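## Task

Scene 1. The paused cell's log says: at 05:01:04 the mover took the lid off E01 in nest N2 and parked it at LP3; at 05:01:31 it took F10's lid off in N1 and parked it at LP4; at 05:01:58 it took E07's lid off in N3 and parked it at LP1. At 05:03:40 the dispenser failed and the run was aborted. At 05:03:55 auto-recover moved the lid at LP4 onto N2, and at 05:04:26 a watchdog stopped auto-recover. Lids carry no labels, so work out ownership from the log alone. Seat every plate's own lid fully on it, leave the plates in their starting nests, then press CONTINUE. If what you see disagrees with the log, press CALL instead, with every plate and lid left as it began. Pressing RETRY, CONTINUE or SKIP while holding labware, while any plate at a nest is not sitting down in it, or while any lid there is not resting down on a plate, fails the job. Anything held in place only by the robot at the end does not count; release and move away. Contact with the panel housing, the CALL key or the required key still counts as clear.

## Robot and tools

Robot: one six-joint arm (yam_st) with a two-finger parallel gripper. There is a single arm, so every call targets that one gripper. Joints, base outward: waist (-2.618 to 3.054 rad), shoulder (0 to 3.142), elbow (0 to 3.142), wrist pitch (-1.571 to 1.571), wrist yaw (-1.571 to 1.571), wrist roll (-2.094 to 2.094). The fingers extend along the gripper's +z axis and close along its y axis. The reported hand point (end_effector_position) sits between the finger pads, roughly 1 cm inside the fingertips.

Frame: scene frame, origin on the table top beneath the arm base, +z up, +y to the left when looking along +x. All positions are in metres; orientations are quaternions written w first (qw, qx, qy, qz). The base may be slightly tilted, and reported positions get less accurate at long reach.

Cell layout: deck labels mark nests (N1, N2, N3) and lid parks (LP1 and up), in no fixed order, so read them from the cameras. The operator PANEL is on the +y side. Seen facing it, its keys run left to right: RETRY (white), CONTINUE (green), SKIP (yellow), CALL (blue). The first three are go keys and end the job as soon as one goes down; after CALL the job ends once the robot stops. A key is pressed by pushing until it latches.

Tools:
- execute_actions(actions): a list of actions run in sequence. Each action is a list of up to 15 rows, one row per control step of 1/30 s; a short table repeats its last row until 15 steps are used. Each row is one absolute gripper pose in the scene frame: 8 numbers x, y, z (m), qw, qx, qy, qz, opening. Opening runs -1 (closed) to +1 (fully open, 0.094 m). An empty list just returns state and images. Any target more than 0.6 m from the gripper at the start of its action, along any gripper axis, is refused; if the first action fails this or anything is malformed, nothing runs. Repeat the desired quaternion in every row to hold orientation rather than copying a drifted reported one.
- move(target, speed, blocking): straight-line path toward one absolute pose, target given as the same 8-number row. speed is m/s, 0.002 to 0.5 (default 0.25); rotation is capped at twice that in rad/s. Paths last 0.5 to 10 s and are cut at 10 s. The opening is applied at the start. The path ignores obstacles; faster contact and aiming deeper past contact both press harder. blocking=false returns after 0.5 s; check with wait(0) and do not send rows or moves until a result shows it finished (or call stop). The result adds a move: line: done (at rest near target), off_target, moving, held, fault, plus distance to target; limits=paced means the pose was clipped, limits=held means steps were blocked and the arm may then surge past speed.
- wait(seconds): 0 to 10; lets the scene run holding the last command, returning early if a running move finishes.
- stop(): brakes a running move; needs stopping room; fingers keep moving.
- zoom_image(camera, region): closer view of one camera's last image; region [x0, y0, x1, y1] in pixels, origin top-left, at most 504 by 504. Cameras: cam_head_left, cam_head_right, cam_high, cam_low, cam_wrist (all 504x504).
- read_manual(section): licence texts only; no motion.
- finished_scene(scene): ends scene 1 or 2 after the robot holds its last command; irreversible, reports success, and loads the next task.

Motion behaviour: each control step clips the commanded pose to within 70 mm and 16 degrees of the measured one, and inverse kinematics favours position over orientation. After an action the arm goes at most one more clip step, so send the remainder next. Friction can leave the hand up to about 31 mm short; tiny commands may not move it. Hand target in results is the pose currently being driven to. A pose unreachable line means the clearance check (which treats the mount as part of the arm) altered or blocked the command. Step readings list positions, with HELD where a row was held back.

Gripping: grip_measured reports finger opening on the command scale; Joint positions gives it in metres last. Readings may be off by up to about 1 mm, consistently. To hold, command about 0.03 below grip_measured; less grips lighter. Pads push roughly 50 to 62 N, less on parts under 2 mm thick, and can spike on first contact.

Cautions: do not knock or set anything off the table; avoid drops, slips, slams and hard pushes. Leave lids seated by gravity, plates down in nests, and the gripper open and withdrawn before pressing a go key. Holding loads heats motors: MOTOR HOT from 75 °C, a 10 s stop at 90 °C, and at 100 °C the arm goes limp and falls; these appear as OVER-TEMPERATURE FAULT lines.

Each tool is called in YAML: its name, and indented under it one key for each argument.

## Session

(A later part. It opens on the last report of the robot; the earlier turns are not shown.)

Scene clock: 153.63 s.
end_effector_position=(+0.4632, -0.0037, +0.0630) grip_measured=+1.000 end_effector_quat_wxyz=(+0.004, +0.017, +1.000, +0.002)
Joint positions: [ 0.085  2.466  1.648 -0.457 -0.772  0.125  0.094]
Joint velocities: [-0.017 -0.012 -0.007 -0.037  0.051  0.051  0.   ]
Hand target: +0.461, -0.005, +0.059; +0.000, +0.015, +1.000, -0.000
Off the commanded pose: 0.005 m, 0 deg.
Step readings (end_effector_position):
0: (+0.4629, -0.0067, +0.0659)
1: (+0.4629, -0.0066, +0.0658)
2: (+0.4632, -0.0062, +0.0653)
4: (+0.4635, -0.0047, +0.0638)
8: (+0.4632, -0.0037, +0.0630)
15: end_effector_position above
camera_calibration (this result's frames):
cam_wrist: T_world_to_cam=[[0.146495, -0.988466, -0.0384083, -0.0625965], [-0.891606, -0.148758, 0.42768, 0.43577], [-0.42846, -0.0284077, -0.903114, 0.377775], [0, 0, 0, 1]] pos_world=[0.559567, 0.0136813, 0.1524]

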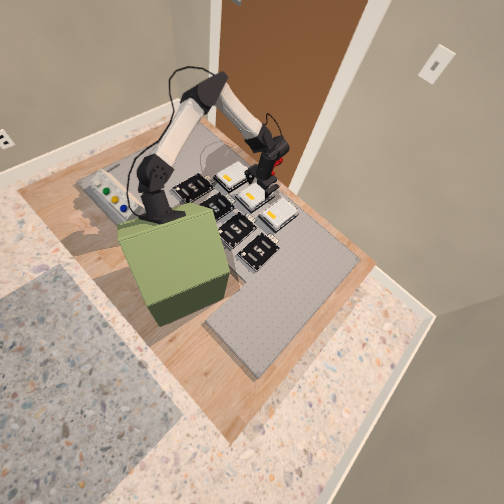

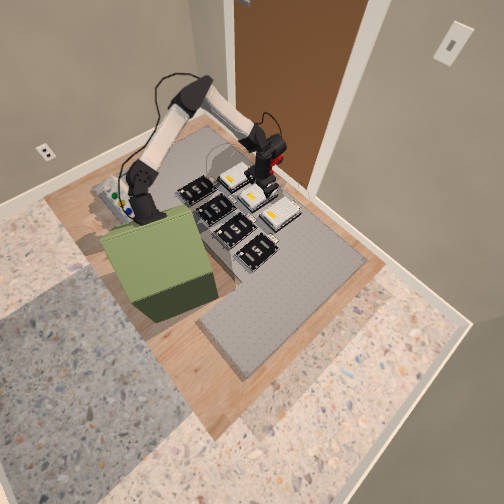

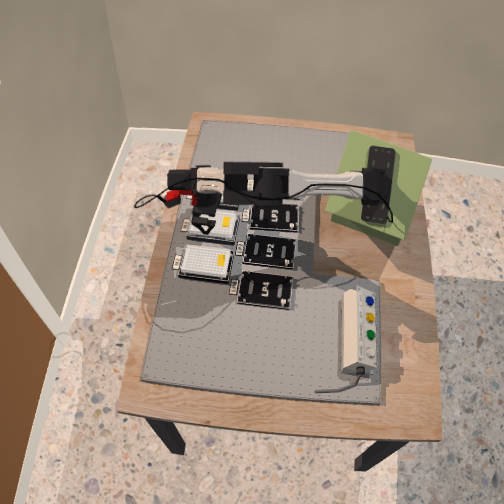

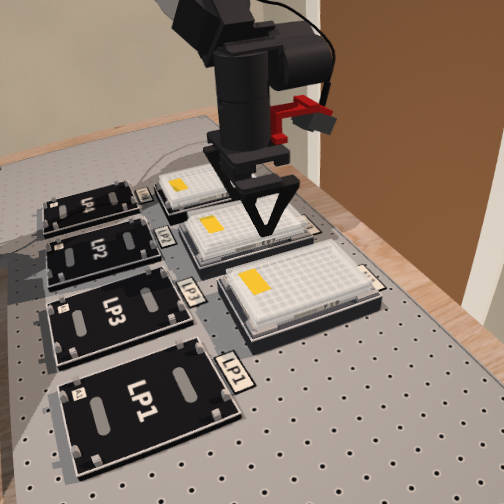

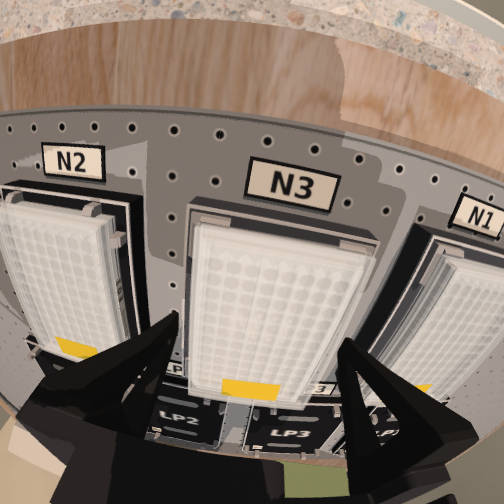

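execute_actions:
  actions:
    - [[0.461,-0.014,0.050,0,0.015,1,0,1],[0.461,-0.014,0.050,0,0.015,1,0,1],[0.461,-0.014,0.050,0,0.015,1,0,1],[0.461,-0.014,0.050,0,0.015,1,0,1],[0.461,-0.005,0.060,0,0.015,1,0,1]]

Scene clock: 154.53 s.
end_effector_position=(+0.4606, -0.0079, +0.0591) grip_measured=+1.000 end_effector_quat_wxyz=(+0.001, +0.020, +1.000, +0.001)
Joint positions: [ 0.085  2.48   1.648 -0.452 -0.771  0.125  0.094]
Joint velocities: [-0.002 -0.007 -0.007  0.022 -0.022 -0.095  0.   ]
Hand target: +0.461, -0.005, +0.060; +0.000, +0.015, +1.000, -0.000
Off the commanded pose: 0.003 m, 1 deg.
Step readings (end_effector_position):
0: (+0.4632, -0.0037, +0.0630)
1: (+0.4631, -0.0042, +0.0624)
2: (+0.4632, -0.0051, +0.0615)
4: (+0.4616, -0.0077, +0.0589)
8: (+0.4606, -0.0079, +0.0591)
15: end_effector_position above
camera_calibration (this result's frames):
cam_wrist: T_world_to_cam=[[0.14049, -0.989367, -0.037628, -0.0638299], [-0.889916, -0.142843, 0.43318, 0.433476], [-0.433949, -0.0273716, -0.900522, 0.375405], [0, 0, 0, 1]] pos_world=[0.557631, 0.00904326, 0.147885]

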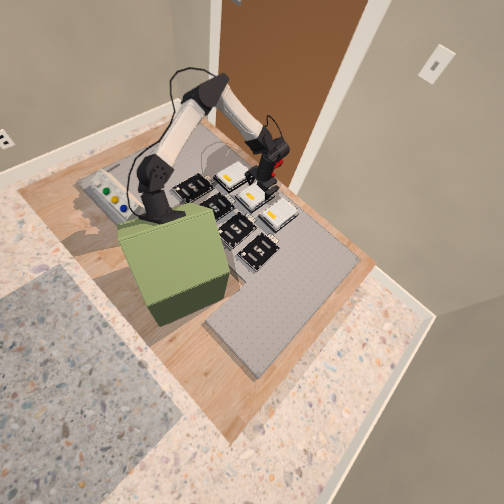

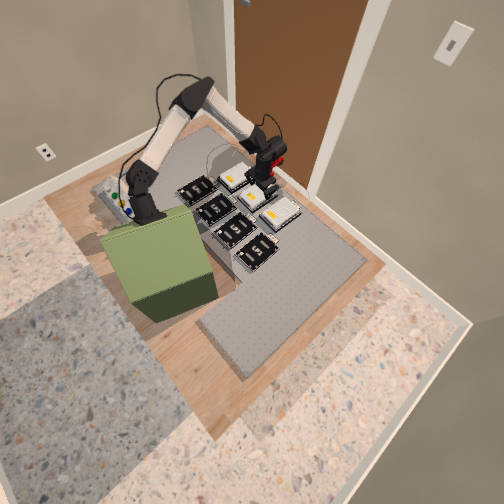

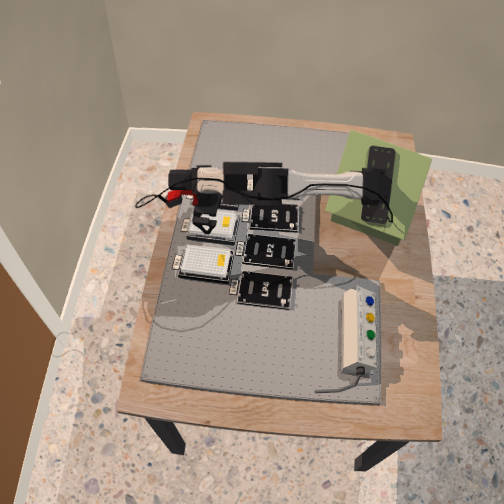

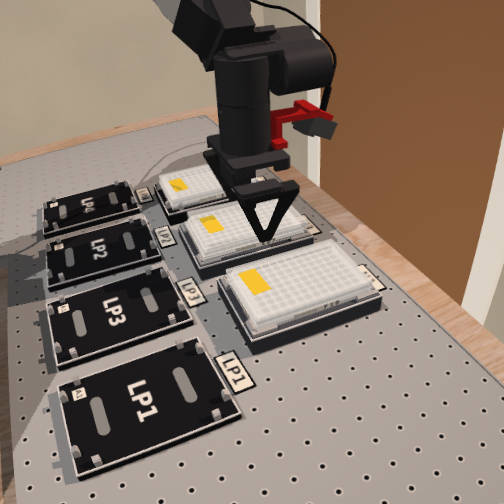

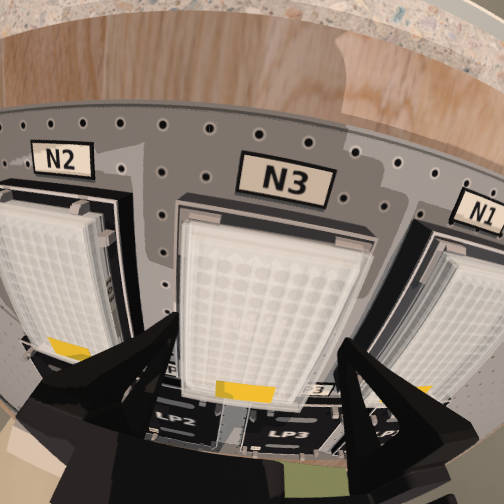

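execute_actions:
  actions:
    - [[0.4605,-0.006,0.0595,0,0.016,1,0,0.95],[0.4605,-0.006,0.0595,0,0.016,1,0,0.9],[0.4605,-0.006,0.0595,0,0.016,1,0,0.86],[0.4605,-0.006,0.0595,0,0.016,1,0,0.83],[0.4605,-0.006,0.0595,0,0.016,1,0,0.81],[0.4605,-0.006,0.0595,0,0.016,1,0,0.79],[0.4605,-0.006,0.0595,0,0.016,1,0,0.78],[0.4605,-0.006,0.0595,0,0.016,1,0,0.77],[0.4605,-0.006,0.0595,0,0.016,1,0,0.76],[0.4605,-0.006,0.0595,0,0.016,1,0,0.75]]

zoom_image:
  camera: "cam_low"
  region: [170, 180, 330, 290]

Scene clock: 155.73 s.
end_effector_position=(+0.4605, -0.0061, +0.0591) grip_measured=+0.782 end_effector_quat_wxyz=(+0.000, +0.020, +1.000, +0.006)
Joint positions: [ 0.085  2.48   1.648 -0.452 -0.782  0.125  0.084]
Joint velocities: [ 0.007 -0.007  0.017 -0.066  0.022  0.095  0.001]
Hand target: +0.461, -0.006, +0.060; +0.000, +0.016, +1.000, +0.000
Off the commanded pose: 0.000 m, 1 deg.
Step readings (end_effector_position):
0: (+0.4606, -0.0079, +0.0591)
1: (+0.4606, -0.0079, +0.0591)
2: (+0.4606, -0.0079, +0.0591)
4: (+0.4605, -0.0069, +0.0591)
8: (+0.4605, -0.0061, +0.0591)
15: end_effector_position above
camera_calibration (this result's frames):
cam_wrist: T_world_to_cam=[[0.140466, -0.988926, -0.0479024, -0.0614425], [-0.889534, -0.147297, 0.432472, 0.433427], [-0.434739, -0.0181369, -0.900374, 0.37581], [0, 0, 0, 1]] pos_world=[0.557558, 0.00989647, 0.147981]

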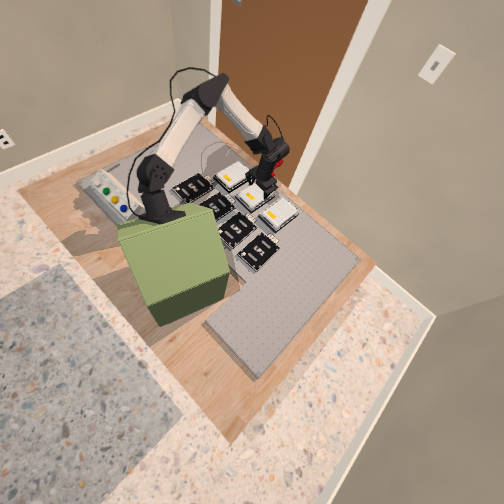

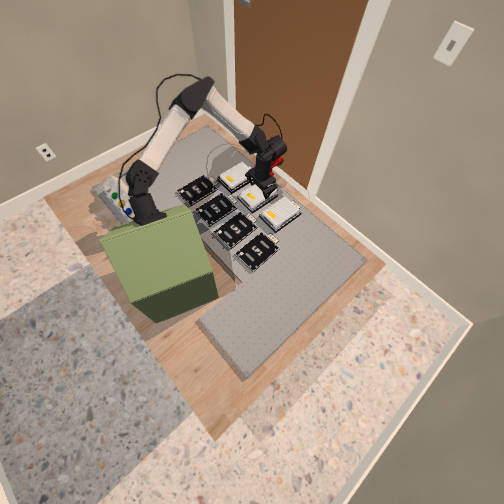

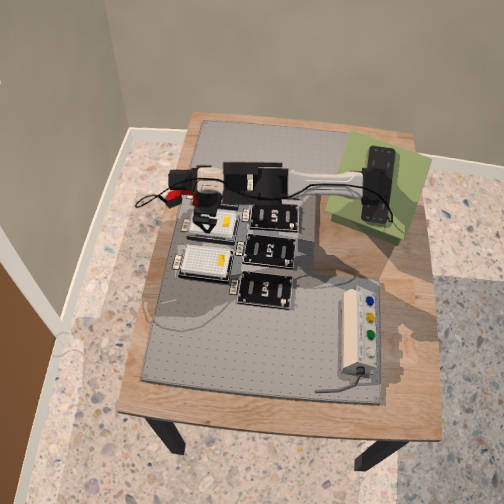

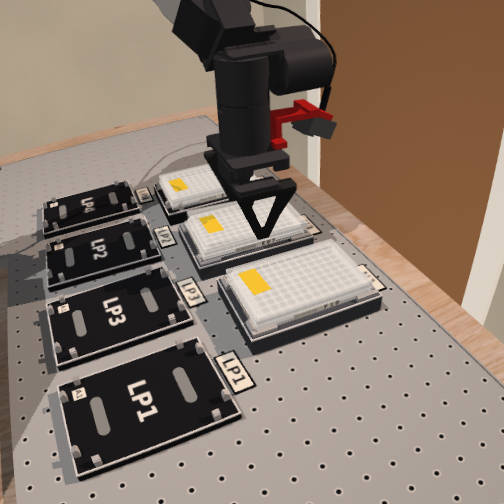

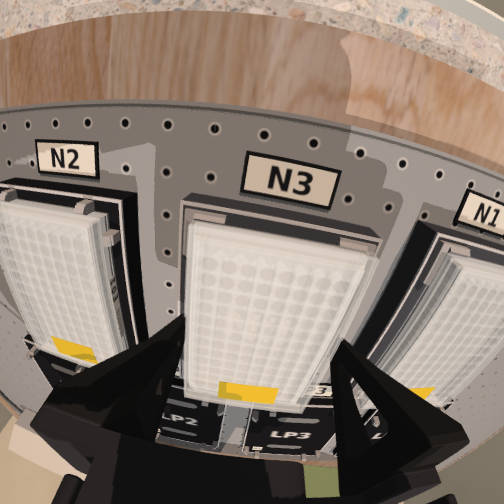

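Region (170, 180, 330, 290) of cam_low's 504x504 image, scaled by 3.150, with more detail than that image has; it fills the top 346 rows of this view, and the rest is white.

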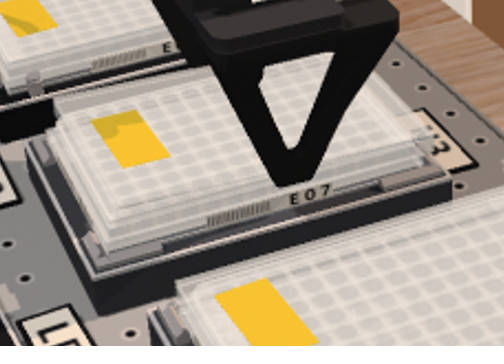

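execute_actions:
  actions:
    - [[0.456,-0.006,0.0595,0,0.016,1,0,0.75],[0.453,-0.006,0.0595,0,0.016,1,0,0.75],[0.450,-0.006,0.0595,0,0.016,1,0,0.75],[0.448,-0.006,0.0595,0,0.016,1,0,0.75],[0.448,-0.006,0.0595,0,0.016,1,0,0.75],[0.455,-0.006,0.0595,0,0.016,1,0,0.75]]

zoom_image:
  camera: "cam_low"
  region: [170, 180, 330, 290]

Scene clock: 156.97 s.
end_effector_position=(+0.4555, -0.0059, +0.0599) grip_measured=+0.782 end_effector_quat_wxyz=(+0.000, +0.019, +1.000, +0.006)
Joint positions: [ 0.085  2.463  1.614 -0.434 -0.781  0.124  0.084]
Joint velocities: [ 0.007  0.012 -0.002 -0.007 -0.081  0.022 -0.   ]
Hand target: +0.455, -0.006, +0.059; -0.000, +0.016, +1.000, +0.000
Off the commanded pose: 0.001 m, 1 deg.
Step readings (end_effector_position):
0: (+0.4605, -0.0061, +0.0591)
1: (+0.4606, -0.0061, +0.0591)
2: (+0.4604, -0.0061, +0.0591)
4: (+0.4577, -0.0059, +0.0596)
8: (+0.4555, -0.0059, +0.0599)
15: end_effector_position above
camera_calibration (this result's frames):
cam_wrist: T_world_to_cam=[[0.141396, -0.988832, -0.0471092, -0.0609227], [-0.889666, -0.147799, 0.43203, 0.428728], [-0.434168, -0.019176, -0.900628, 0.374125], [0, 0, 0, 1]] pos_world=[0.552471, 0.0102973, 0.148854]

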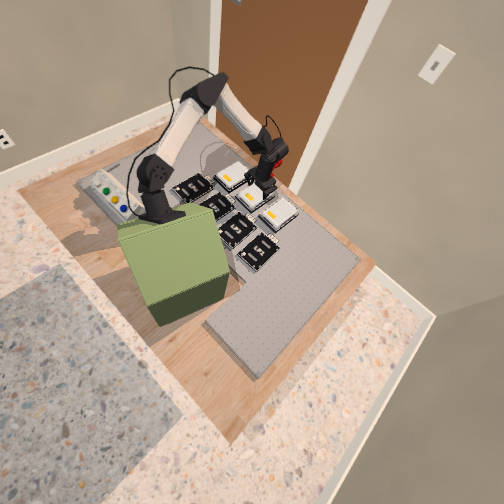

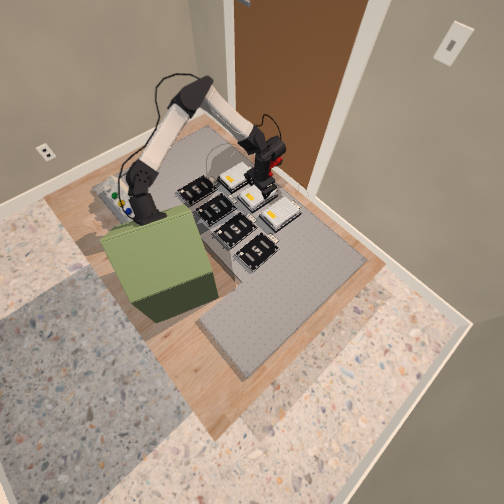

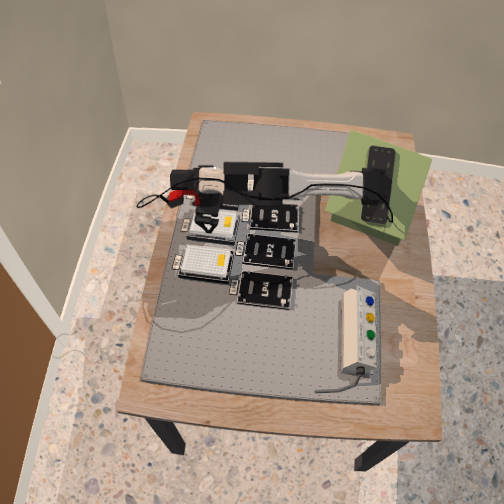

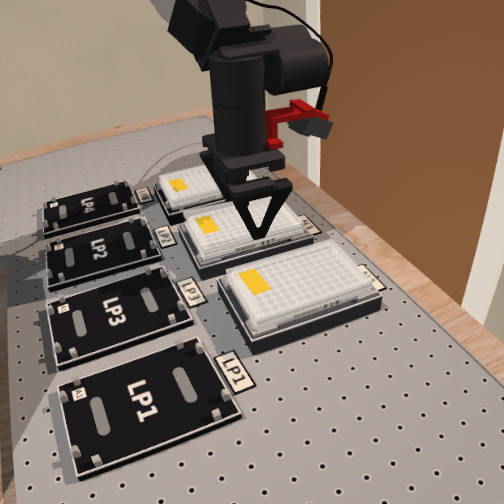

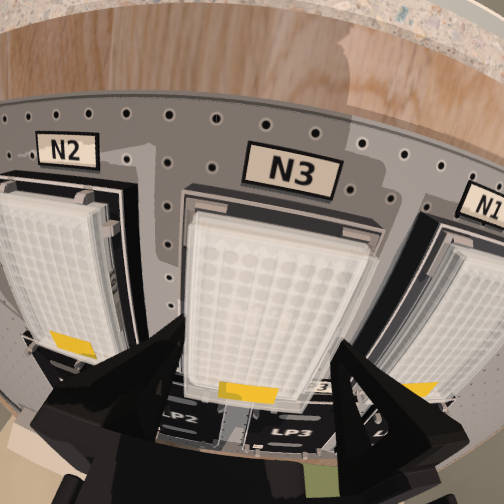

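Region (170, 180, 330, 290) of cam_low's 504x504 image, scaled by 3.150, with more detail than that image has; it fills the top 346 rows of this view, and the rest is white.

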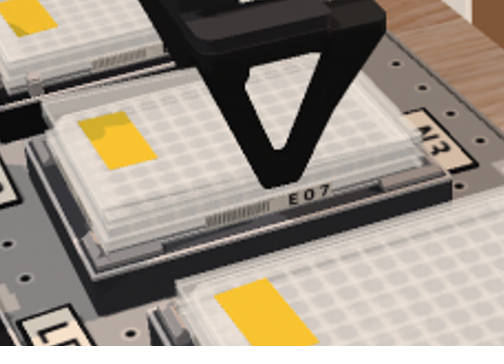

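execute_actions:
  actions:
    - [[0.4555,-0.006,0.0595,0,0.018,1,0,0.80],[0.4555,-0.006,0.0595,0,0.018,1,0,0.80],[0.4555,-0.006,0.0595,0,0.018,1,0,0.84],[0.4555,-0.006,0.0595,0,0.018,1,0,0.84],[0.4555,-0.006,0.0595,0,0.018,1,0,0.88],[0.4555,-0.006,0.0595,0,0.018,1,0,0.92],[0.4555,-0.006,0.0595,0,0.018,1,0,1],[0.4555,-0.006,0.0595,0,0.018,1,0,1],[0.4555,-0.006,0.0595,0,0.018,1,0,1],[0.4555,-0.005,0.07,0,0.015,1,0,1],[0.4555,-0.005,0.08,0,0.015,1,0,1],[0.4555,-0.005,0.09,0,0.015,1,0,1],[0.4555,-0.005,0.10,0,0.015,1,0,1],[0.45,-0.005,0.115,0,0.015,1,0,1],[0.44,-0.005,0.13,0,0.015,1,0,1]]
    - [[0.42,-0.005,0.145,0,0.015,1,0,1],[0.40,-0.005,0.16,0,0.015,1,0,1]]

zoom_image:
  camera: "cam_low"
  region: [170, 180, 330, 285]

zoom_image:
  camera: "cam_wrist"
  region: [60, 100, 480, 310]

Scene clock: 158.67 s.
end_effector_position=(+0.4141, -0.0070, +0.1660) grip_measured=+1.000 end_effector_quat_wxyz=(+0.018, +0.010, +1.000, -0.006)
Joint positions: [-0.092  2.153  1.359 -0.614 -0.796 -0.102  0.094]
Joint velocities: [-0.002 -0.017  0.017 -0.11  -0.022 -0.051  0.   ]
Hand target: +0.400, -0.005, +0.160; -0.000, +0.015, +1.000, +0.000
Off the commanded pose: 0.015 m, 2 deg.
Step readings (end_effector_position; steps 1 to 15: 1st action; 16 to 30: 2nd action):
0: (+0.4555, -0.0059, +0.0599)
1: (+0.4555, -0.0059, +0.0599)
2: (+0.4555, -0.0059, +0.0599)
4: (+0.4555, -0.0060, +0.0599)
8: (+0.4555, -0.0063, +0.0599)
15: (+0.4544, -0.0044, +0.0843)
16: (+0.4517, -0.0040, +0.0965)
17: (+0.4462, -0.0035, +0.1106)
19: (+0.4325, -0.0036, +0.1387)
23: (+0.4225, -0.0069, +0.1672)
30: end_effector_position above
camera_calibration (this result's frames):
cam_wrist: T_world_to_cam=[[0.159587, -0.987029, -0.0174762, -0.0635811], [-0.901399, -0.152914, 0.405088, 0.355238], [-0.402506, -0.0488937, -0.914111, 0.440655], [0, 0, 0, 1]] pos_world=[0.507724, 0.0131098, 0.257794]

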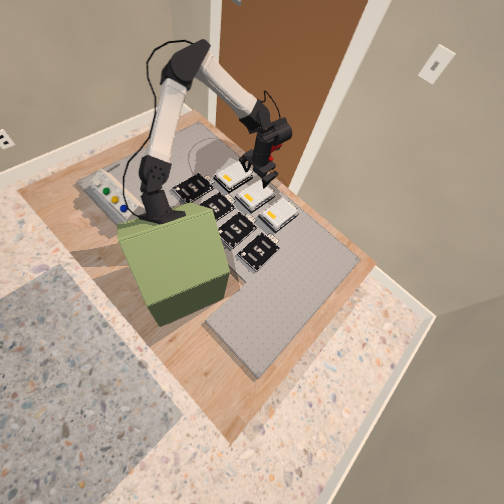

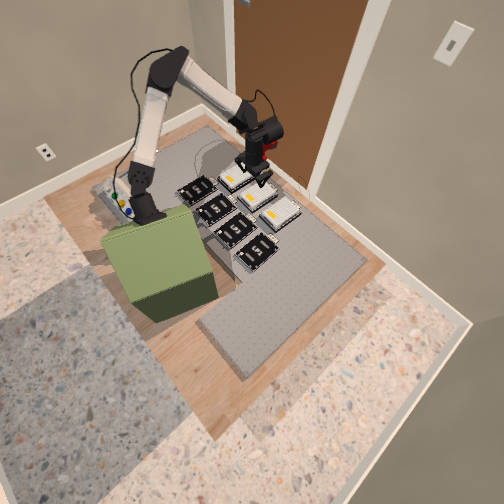

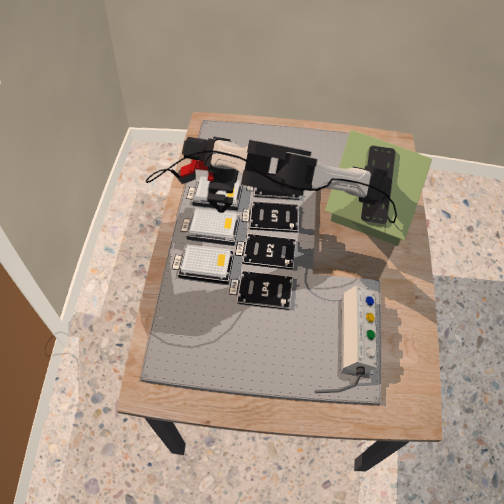

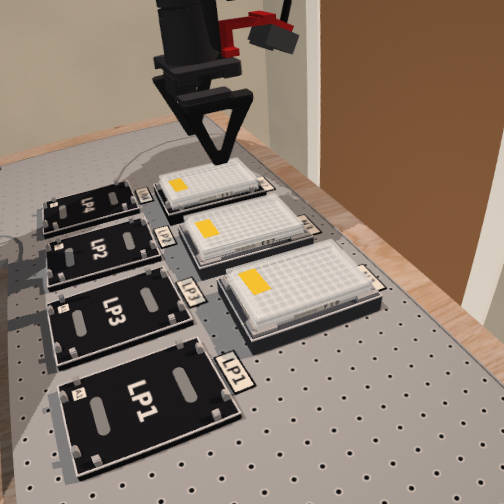

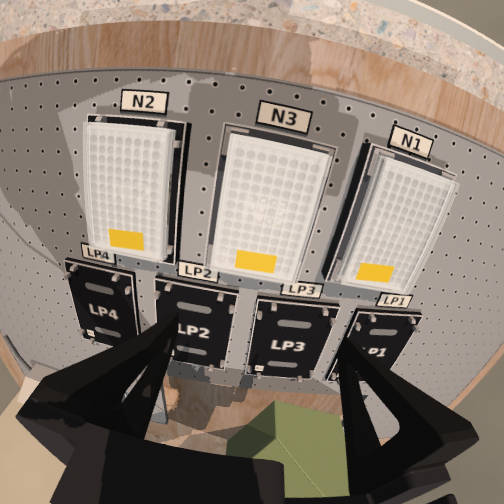

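Region (170, 180, 330, 285) of cam_low's 504x504 image, scaled by 3.150, with more detail than that image has; it fills the top 331 rows of this view, and the rest is white.

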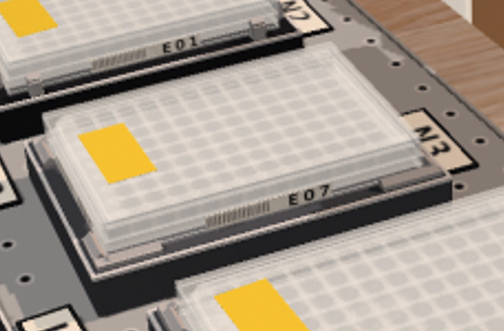

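Region (60, 100, 480, 310) of cam_wrist's 504x504 image, scaled by 1.200, with more detail than that image has.

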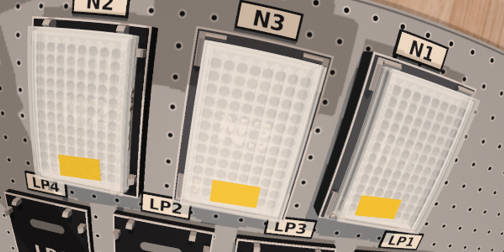

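zoom_image:
  camera: "cam_low"
  region: [145, 150, 285, 240]

zoom_image:
  camera: "cam_low"
  region: [210, 230, 390, 355]

zoom_image:
  camera: "cam_high"
  region: [320, 270, 410, 390]

Region (145, 150, 285, 240) of cam_low's 504x504 image, scaled by 3.600, with more detail than that image has; it fills the top 324 rows of this view, and the rest is white.

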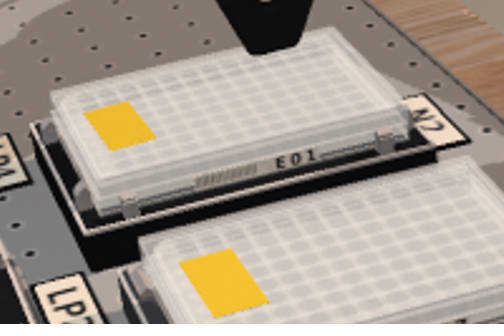

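Region (210, 230, 390, 355) of cam_low's 504x504 image, scaled by 2.800, with more detail than that image has; it fills the top 350 rows of this view, and the rest is white.

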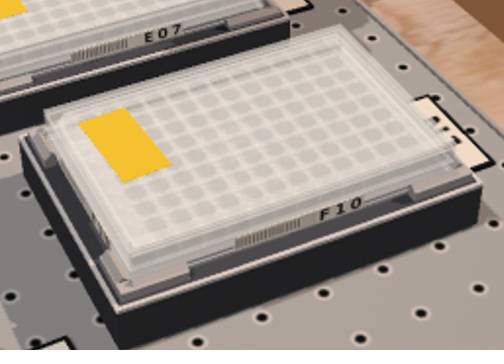

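Region (320, 270, 410, 390) of cam_high's 504x504 image, scaled by 4.200, with more detail than that image has; it fills the left 378 columns of this view, and the rest is white.

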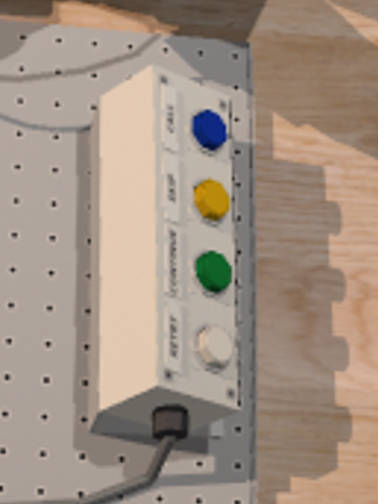

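zoom_image:
  camera: "cam_head_left"
  region: [70, 160, 160, 230]

Region (70, 160, 160, 230) of cam_head_left's 504x504 image, scaled by 5.600, with more detail than that image has.

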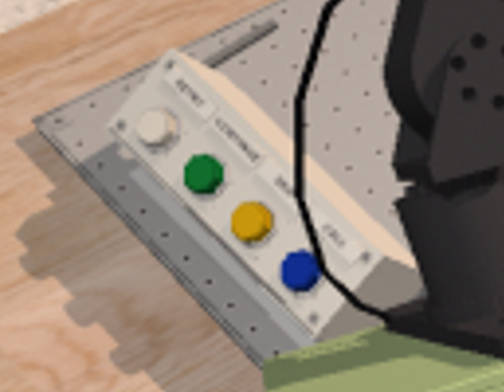

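move:
  target: [-0.02,0.30,0.27,0,0.7071,0.7071,0,-1]
  speed: 0.4

Scene clock: 166.37 s.
end_effector_position=(-0.0200, +0.2977, +0.2668) grip_measured=-0.982 end_effector_quat_wxyz=(-0.333, +0.411, +0.838, -0.131)
Joint positions: [ 1.367  0.81   0.793 -0.953 -0.712  2.085  0.001]
Joint velocities: [-0.022  0.017  0.017 -0.007 -0.007 -0.037  0.001]
Hand target: -0.018, +0.303, +0.269; -0.335, +0.417, +0.834, -0.136
Off the commanded pose: 0.004 m, 56 deg; orientation clipped at the last step of the last action.
joint sent to its limit — the command would take joint 6 (wrist roll) past its upper limit, so that joint was sent only as far as its limit.
move: off_target; limits=paced
camera_calibration (this result's frames):
cam_wrist: T_world_to_cam=[[-0.536345, -0.754571, 0.378097, 0.119525], [-0.20511, 0.551085, 0.808848, -0.333736], [-0.818696, 0.35627, -0.450342, 0.120233], [0, 0, 0, 1]] pos_world=[0.0940889, 0.231271, 0.278895]

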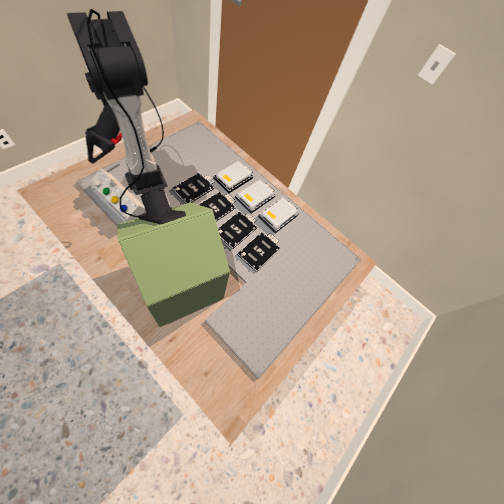

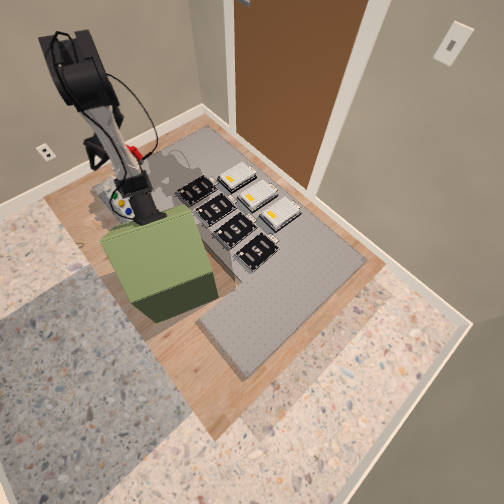

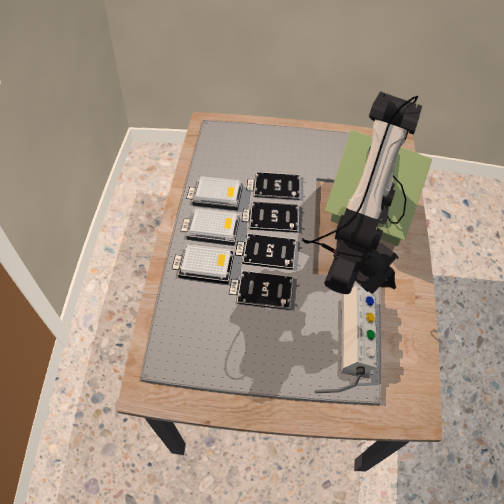

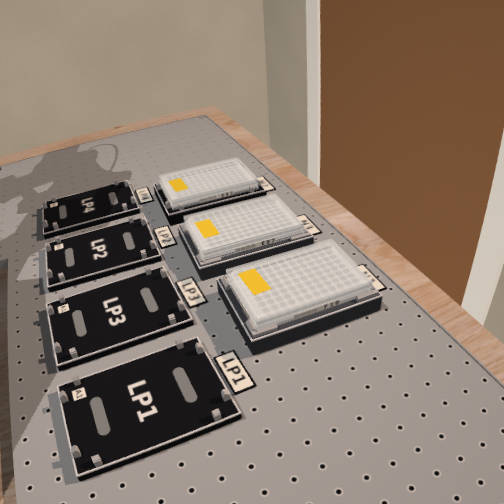

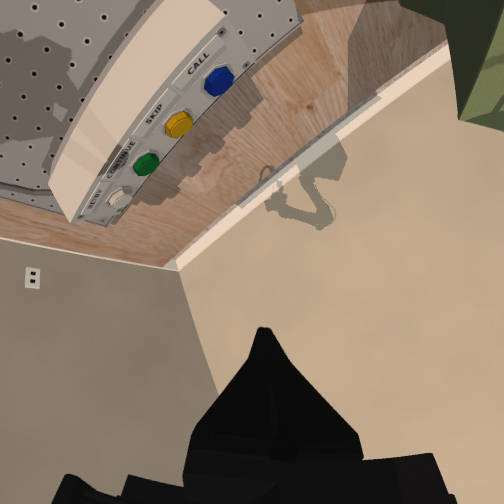

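zoom_image:
  camera: "cam_high"
  region: [170, 165, 260, 290]

zoom_image:
  camera: "cam_wrist"
  region: [40, 0, 310, 240]

Region (170, 165, 260, 290) of cam_high's 504x504 image, scaled by 4.032, with more detail than that image has; it fills the left 363 columns of this view, and the rest is white.

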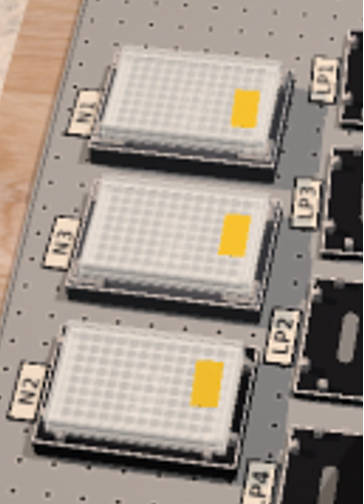

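Region (40, 0, 310, 240) of cam_wrist's 504x504 image, scaled by 1.867, with more detail than that image has.

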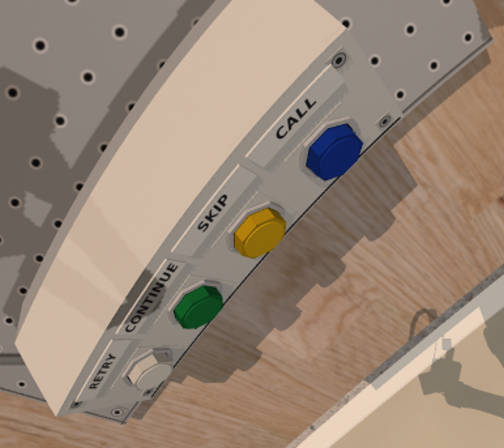

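execute_actions:
  actions: []

Scene clock: 168.47 s.
end_effector_position=(-0.0205, +0.2974, +0.2671) grip_measured=-0.982 end_effector_quat_wxyz=(-0.334, +0.411, +0.837, -0.133)
Joint positions: [ 1.367  0.811  0.793 -0.957 -0.715  2.085  0.001]
Joint velocities: [-0.012 -0.012 -0.012  0.022 -0.007 -0.066 -0.   ]
Hand target: -0.018, +0.303, +0.269; -0.335, +0.417, +0.834, -0.136
Off the commanded pose: 0.004 m, 56 deg; orientation clipped at the last step of the last action.
camera_calibration (this result's frames):
cam_wrist: T_world_to_cam=[[-0.535341, -0.753056, 0.382515, 0.117287], [-0.201723, 0.553761, 0.807872, -0.334346], [-0.820194, 0.355325, -0.448359, 0.119815], [0, 0, 0, 1]] pos_world=[0.0936153, 0.230898, 0.278965]

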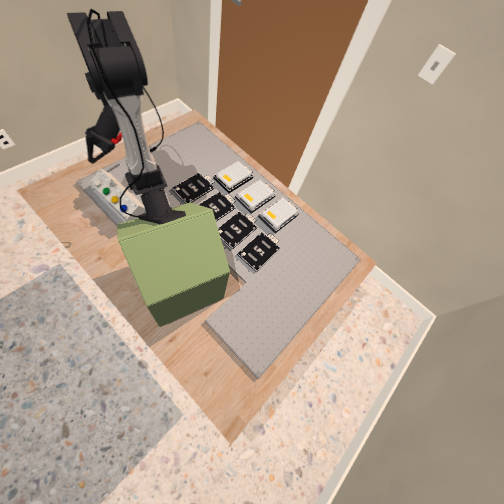

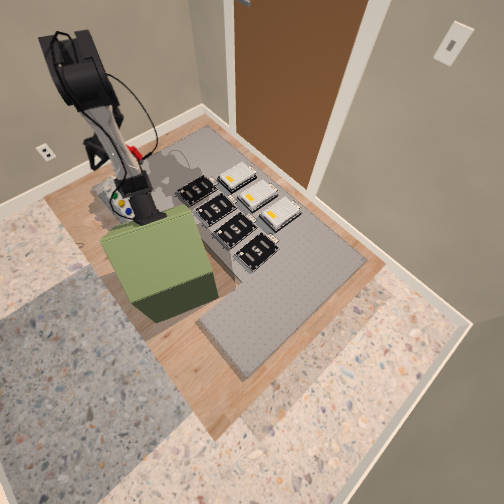

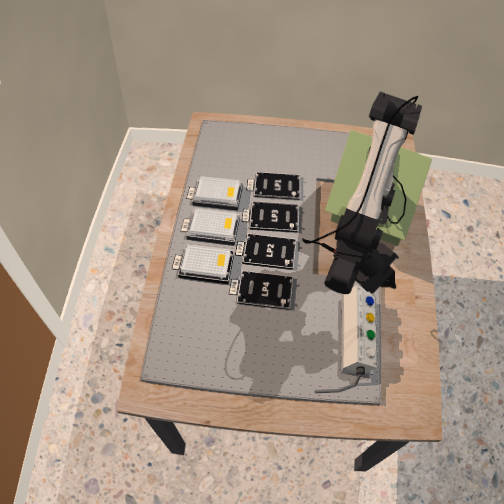

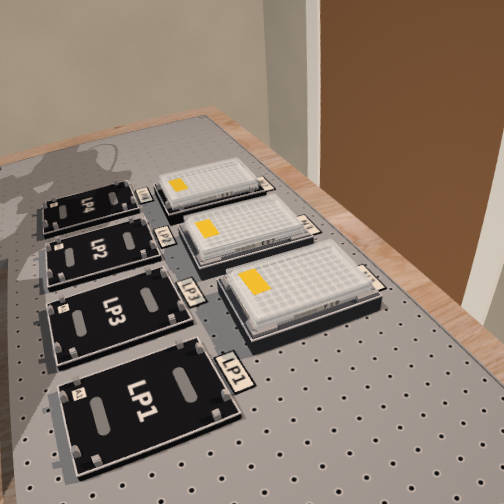

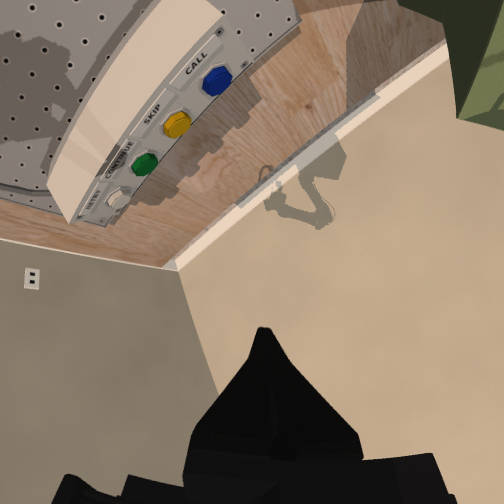

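zoom_image:
  camera: "cam_high"
  region: [300, 230, 440, 400]

zoom_image:
  camera: "cam_head_left"
  region: [50, 110, 190, 250]

Region (300, 230, 440, 400) of cam_high's 504x504 image, scaled by 2.965, with more detail than that image has; it fills the left 415 columns of this view, and the rest is white.

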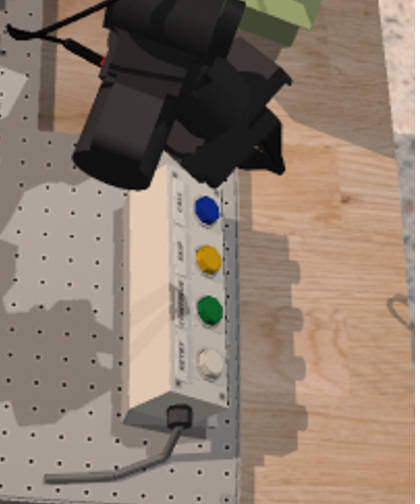

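Region (50, 110, 190, 250) of cam_head_left's 504x504 image, scaled by 3.600, with more detail than that image has.

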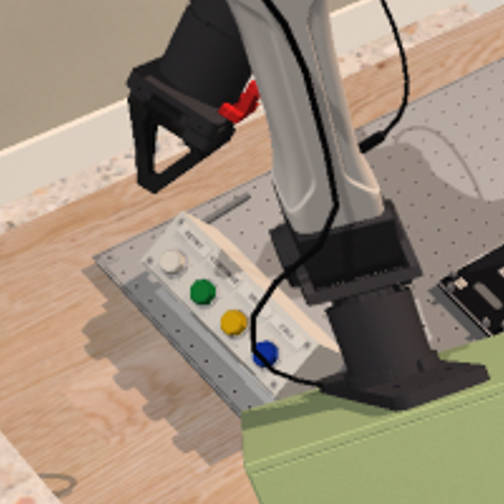

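move:
  target: [-0.04,0.328,0.19,0.22,0,0.975,0,-1]
  speed: 0.2

Scene clock: 175.43 s.
end_effector_position=(-0.0323, +0.3203, +0.1890) grip_measured=-0.983 end_effector_quat_wxyz=(+0.183, -0.044, +0.982, +0.009)
Joint positions: [ 2.316  1.343  0.875 -0.769  0.963  2.085  0.001]
Joint velocities: [ 0.012  0.002 -0.022 -0.022 -0.007 -0.051 -0.001]
Hand target: -0.040, +0.329, +0.190; +0.179, -0.038, +0.983, +0.021
Off the commanded pose: 0.011 m, 7 deg.
joint sent to its limit — the command would take joint 6 (wrist roll) past its upper limit, so that joint was sent only as far as its limit.
move: off_target
camera_calibration (this result's frames):
cam_wrist: T_world_to_cam=[[0.267638, -0.963084, 0.0289665, 0.318119], [-0.960484, -0.26429, 0.0873037, 0.0874003], [-0.0764252, -0.0511877, -0.995761, 0.32471], [0, 0, 0, 1]] pos_world=[0.0236217, 0.346095, 0.306488]

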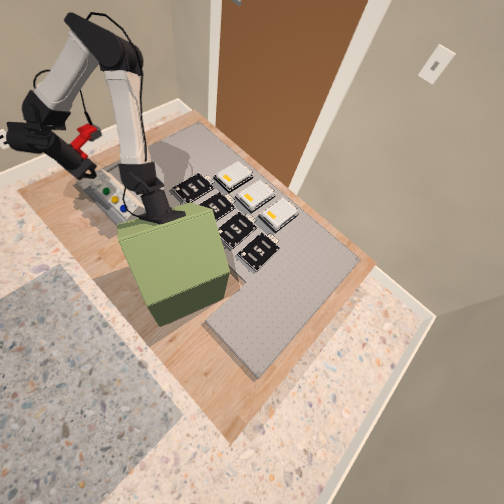

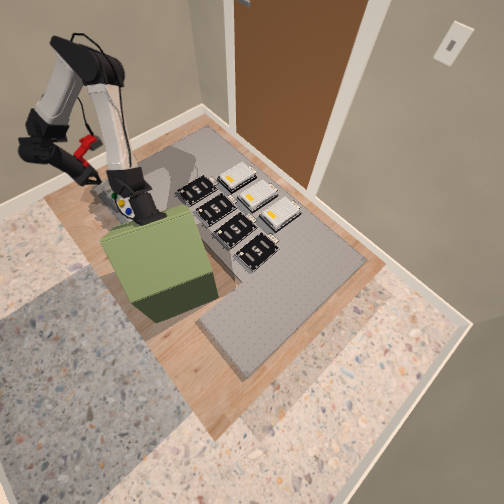

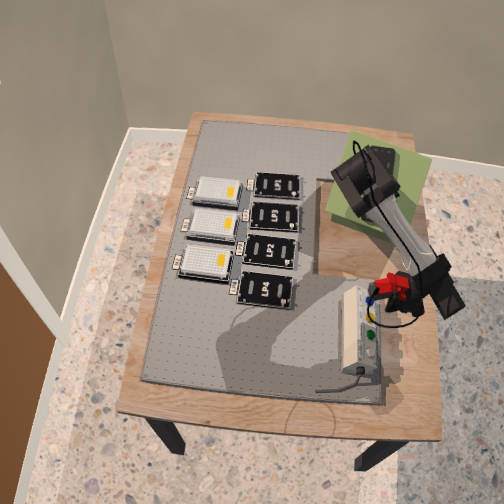

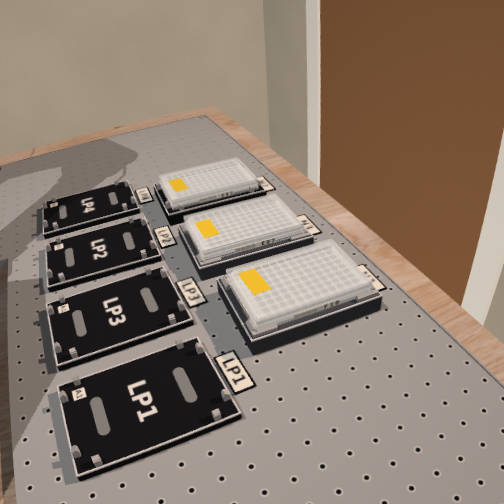

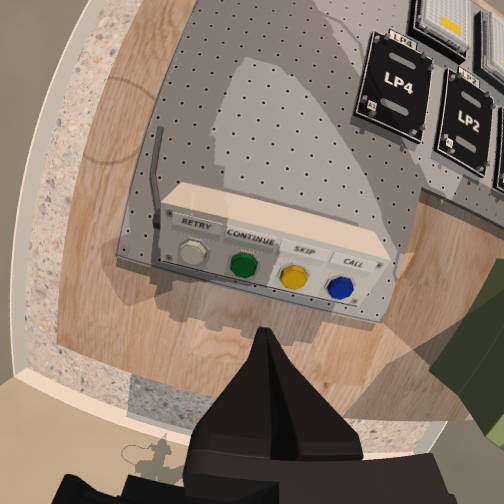

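move:
  target: [-0.03,0.342,0.15,0.183,-0.044,0.982,0.009,-1]
  speed: 0.1

Scene clock: 177.50 s.
end_effector_position=(-0.0293, +0.3374, +0.1545) grip_measured=-0.983 end_effector_quat_wxyz=(+0.184, -0.048, +0.982, +0.009)
Joint positions: [ 2.206  1.425  0.875 -0.546  0.923  1.904  0.001]
Joint velocities: [ 0.017  0.017 -0.017  0.037 -0.007  0.037 -0.001]
Hand target: -0.030, +0.342, +0.150; +0.183, -0.044, +0.982, +0.008
Off the commanded pose: 0.006 m, 1 deg.
move: done
camera_calibration (this result's frames):
cam_wrist: T_world_to_cam=[[0.276086, -0.960641, 0.0307629, 0.333977], [-0.958381, -0.272734, 0.0843884, 0.101174], [-0.0726769, -0.052781, -0.995958, 0.292122], [0, 0, 0, 1]] pos_world=[0.0259875, 0.363844, 0.27213]

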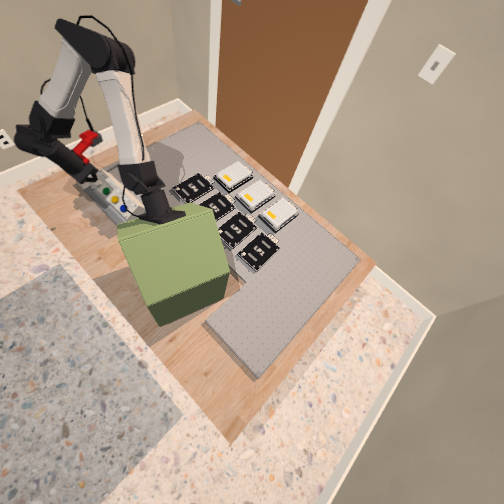

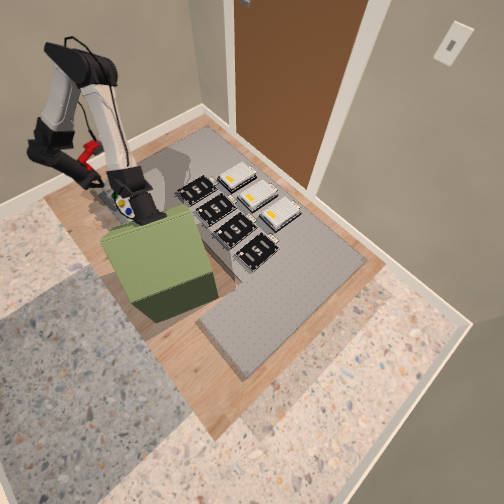

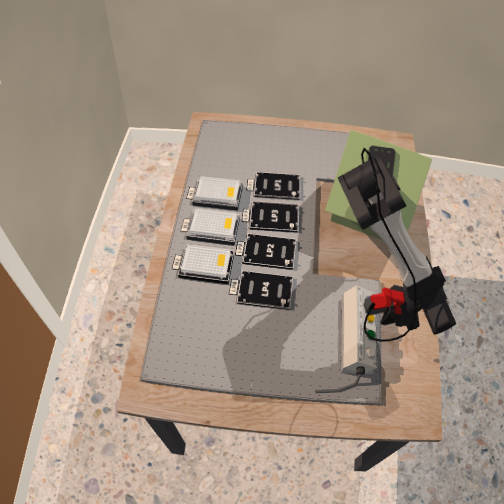

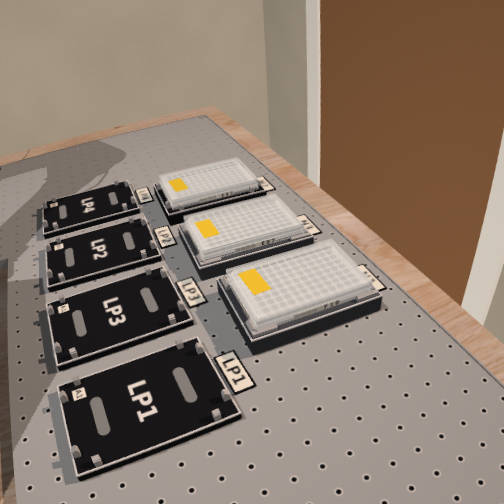

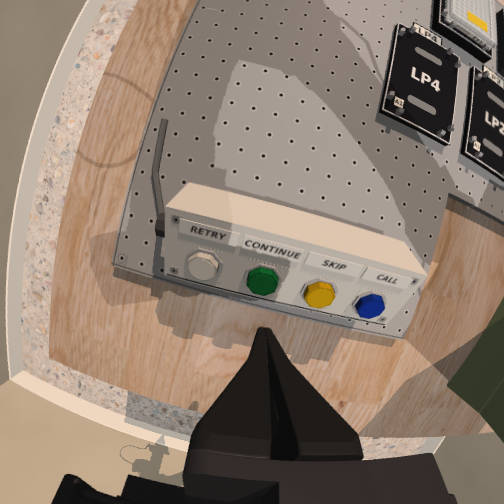

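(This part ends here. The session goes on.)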